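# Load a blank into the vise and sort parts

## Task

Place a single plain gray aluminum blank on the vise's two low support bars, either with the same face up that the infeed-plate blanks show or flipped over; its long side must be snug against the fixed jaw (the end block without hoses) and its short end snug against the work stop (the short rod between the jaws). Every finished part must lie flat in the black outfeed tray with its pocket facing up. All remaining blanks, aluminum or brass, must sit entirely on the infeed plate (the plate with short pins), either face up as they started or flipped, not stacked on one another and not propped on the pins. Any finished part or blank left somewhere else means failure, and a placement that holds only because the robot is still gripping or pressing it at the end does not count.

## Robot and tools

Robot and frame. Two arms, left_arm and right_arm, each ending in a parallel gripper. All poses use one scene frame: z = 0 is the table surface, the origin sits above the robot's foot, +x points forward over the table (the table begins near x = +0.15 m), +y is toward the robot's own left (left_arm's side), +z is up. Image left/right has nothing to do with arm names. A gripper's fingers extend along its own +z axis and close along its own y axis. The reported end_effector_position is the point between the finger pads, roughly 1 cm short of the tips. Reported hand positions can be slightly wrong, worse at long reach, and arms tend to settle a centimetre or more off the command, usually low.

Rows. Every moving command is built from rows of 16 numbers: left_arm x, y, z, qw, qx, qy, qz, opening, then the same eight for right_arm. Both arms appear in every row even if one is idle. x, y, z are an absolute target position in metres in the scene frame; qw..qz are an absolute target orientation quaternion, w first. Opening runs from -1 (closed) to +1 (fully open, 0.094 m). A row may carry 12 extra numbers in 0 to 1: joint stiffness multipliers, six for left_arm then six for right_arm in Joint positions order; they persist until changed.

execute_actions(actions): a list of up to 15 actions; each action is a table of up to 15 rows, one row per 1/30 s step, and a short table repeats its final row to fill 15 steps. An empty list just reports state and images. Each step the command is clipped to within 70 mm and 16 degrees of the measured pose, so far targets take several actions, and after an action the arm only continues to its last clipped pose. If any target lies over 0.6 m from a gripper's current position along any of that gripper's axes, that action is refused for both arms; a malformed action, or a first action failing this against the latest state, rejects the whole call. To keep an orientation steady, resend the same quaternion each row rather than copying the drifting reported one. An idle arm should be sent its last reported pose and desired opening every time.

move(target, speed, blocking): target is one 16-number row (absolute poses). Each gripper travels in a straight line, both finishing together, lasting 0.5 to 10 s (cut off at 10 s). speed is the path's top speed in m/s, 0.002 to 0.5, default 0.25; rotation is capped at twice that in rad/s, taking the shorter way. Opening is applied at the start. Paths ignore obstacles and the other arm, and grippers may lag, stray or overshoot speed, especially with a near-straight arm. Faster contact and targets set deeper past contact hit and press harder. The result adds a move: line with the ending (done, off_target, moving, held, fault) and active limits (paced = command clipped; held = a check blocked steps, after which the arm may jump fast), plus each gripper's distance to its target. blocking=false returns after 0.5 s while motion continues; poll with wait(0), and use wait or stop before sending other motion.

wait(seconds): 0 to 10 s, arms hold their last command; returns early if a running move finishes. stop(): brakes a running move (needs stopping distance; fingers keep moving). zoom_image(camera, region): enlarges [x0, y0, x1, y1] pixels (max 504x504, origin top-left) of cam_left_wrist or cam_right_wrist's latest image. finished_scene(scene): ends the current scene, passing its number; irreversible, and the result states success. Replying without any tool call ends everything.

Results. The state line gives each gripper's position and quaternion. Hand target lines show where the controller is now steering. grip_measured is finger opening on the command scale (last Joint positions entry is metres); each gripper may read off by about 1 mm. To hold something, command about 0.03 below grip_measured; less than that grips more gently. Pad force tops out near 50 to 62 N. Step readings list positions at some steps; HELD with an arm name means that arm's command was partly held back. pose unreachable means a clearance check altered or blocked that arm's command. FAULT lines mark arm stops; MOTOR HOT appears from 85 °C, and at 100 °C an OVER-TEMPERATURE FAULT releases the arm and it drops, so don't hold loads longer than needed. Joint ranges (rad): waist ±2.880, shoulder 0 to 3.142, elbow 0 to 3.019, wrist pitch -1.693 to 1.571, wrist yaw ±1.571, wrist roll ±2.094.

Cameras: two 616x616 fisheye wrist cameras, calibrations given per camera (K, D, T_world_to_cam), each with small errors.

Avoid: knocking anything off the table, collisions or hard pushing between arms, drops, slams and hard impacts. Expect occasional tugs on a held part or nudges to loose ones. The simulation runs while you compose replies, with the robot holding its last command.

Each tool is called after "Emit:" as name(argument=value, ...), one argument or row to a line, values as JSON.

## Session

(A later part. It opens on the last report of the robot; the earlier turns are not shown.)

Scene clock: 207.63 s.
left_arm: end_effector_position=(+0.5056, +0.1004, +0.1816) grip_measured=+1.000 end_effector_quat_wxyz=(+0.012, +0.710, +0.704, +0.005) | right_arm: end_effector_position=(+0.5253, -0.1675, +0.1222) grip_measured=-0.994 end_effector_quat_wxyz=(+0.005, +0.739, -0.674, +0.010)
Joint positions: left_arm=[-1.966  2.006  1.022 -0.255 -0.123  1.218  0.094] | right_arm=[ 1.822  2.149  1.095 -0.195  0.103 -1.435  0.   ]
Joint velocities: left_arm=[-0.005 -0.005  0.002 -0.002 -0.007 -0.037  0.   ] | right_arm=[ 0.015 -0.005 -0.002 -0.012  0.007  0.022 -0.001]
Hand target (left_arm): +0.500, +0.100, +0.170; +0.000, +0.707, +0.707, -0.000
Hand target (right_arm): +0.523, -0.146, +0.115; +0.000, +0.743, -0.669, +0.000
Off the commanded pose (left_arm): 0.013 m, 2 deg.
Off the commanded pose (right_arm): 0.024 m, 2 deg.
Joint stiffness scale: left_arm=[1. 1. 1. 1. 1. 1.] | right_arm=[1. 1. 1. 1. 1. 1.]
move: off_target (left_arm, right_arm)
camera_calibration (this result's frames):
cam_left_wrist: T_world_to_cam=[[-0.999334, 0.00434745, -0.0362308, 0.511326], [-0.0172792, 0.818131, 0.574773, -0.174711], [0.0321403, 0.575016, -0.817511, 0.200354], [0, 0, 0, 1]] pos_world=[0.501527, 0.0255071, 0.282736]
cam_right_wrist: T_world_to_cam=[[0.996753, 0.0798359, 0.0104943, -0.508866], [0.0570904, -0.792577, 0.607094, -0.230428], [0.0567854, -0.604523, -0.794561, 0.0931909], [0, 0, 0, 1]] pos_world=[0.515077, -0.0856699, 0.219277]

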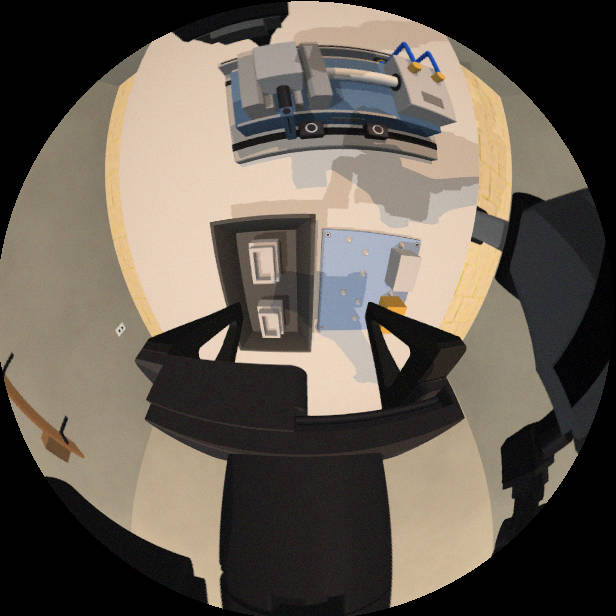

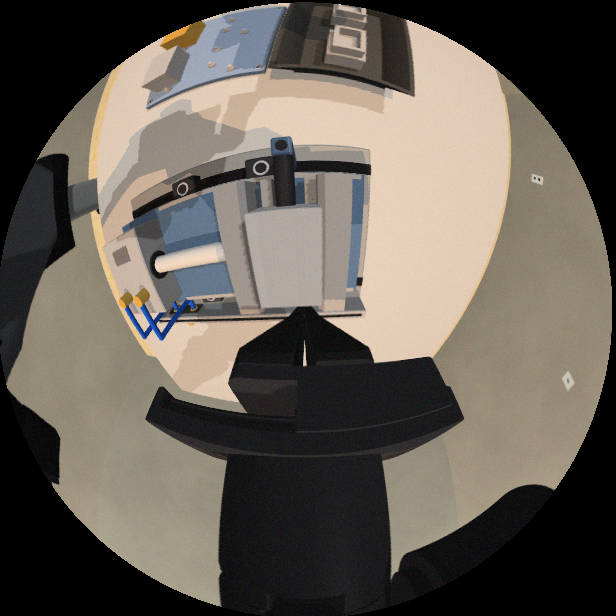

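Emit:
move(
  target=[0.50,0.10,0.17,0,0.707,0.707,0,1,0.525,-0.195,0.15,0,0.743,-0.669,0,-1],
  speed=0.08,
)

Emit:
zoom_image(
  camera="cam_right_wrist",
  region=[230,120,390,290],
)

Scene clock: 212.23 s.
left_arm: end_effector_position=(+0.5056, +0.1004, +0.1816) grip_measured=+1.000 end_effector_quat_wxyz=(+0.012, +0.710, +0.704, +0.005) | right_arm: end_effector_position=(+0.5286, -0.1933, +0.1468) grip_measured=-0.994 end_effector_quat_wxyz=(-0.005, +0.737, -0.676, +0.005)
Joint positions: left_arm=[-1.966  2.006  1.022 -0.255 -0.123  1.218  0.094] | right_arm=[ 1.766  2.075  1.047 -0.206  0.064 -1.485  0.   ]
Joint velocities: left_arm=[-0.005  0.005 -0.007 -0.017  0.037 -0.037  0.   ] | right_arm=[-0.005 -0.005  0.007 -0.007  0.022  0.037  0.   ]
Hand target (left_arm): +0.500, +0.100, +0.170; +0.000, +0.707, +0.707, -0.000
Hand target (right_arm): +0.525, -0.195, +0.150; -0.000, +0.743, -0.669, -0.000
Off the commanded pose (left_arm): 0.013 m, 2 deg.
Off the commanded pose (right_arm): 0.005 m, 1 deg.
Joint stiffness scale: left_arm=[1. 1. 1. 1. 1. 1.] | right_arm=[1. 1. 1. 1. 1. 1.]
move: off_target (left_arm)
camera_calibration (this result's frames):
cam_left_wrist: T_world_to_cam=[[-0.999334, 0.00434745, -0.0362308, 0.511326], [-0.0172792, 0.818131, 0.574773, -0.174711], [0.0321403, 0.575016, -0.817511, 0.200354], [0, 0, 0, 1]] pos_world=[0.501527, 0.0255071, 0.282736]
cam_right_wrist: T_world_to_cam=[[0.996995, 0.0753542, 0.0179881, -0.512407], [0.0502748, -0.805972, 0.589815, -0.262406], [0.058943, -0.587138, -0.807338, 0.101026], [0, 0, 0, 1]] pos_world=[0.518104, -0.113563, 0.245551]

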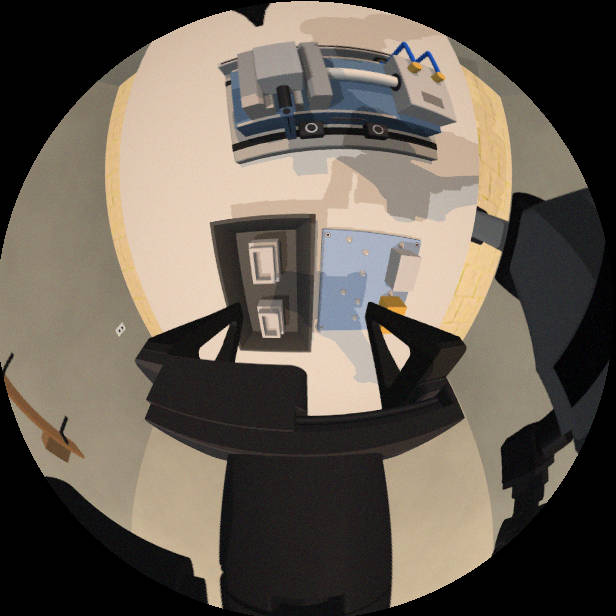

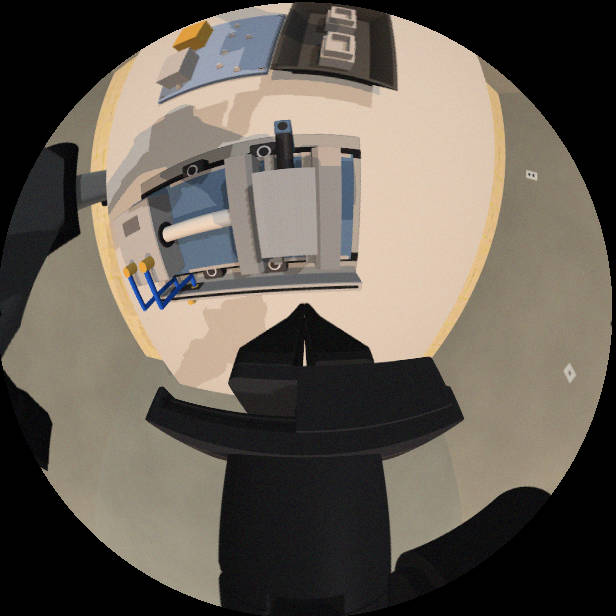

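Region (230, 120, 390, 290) of cam_right_wrist's 616x616 image, scaled by 2.965, with more detail than that image has; it fills the left 474 columns of this view, and the rest is white.

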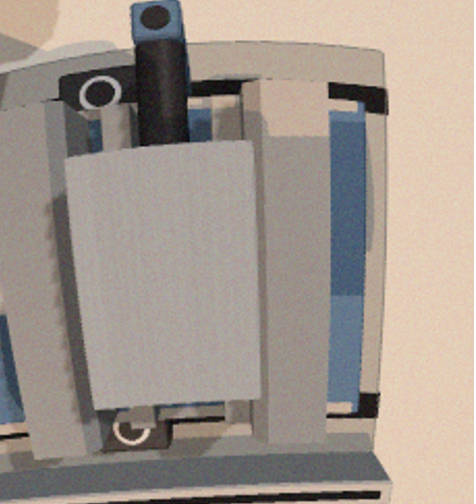

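Emit:
finished_scene(
  scene=1,
)

The scene is finished: the task was done.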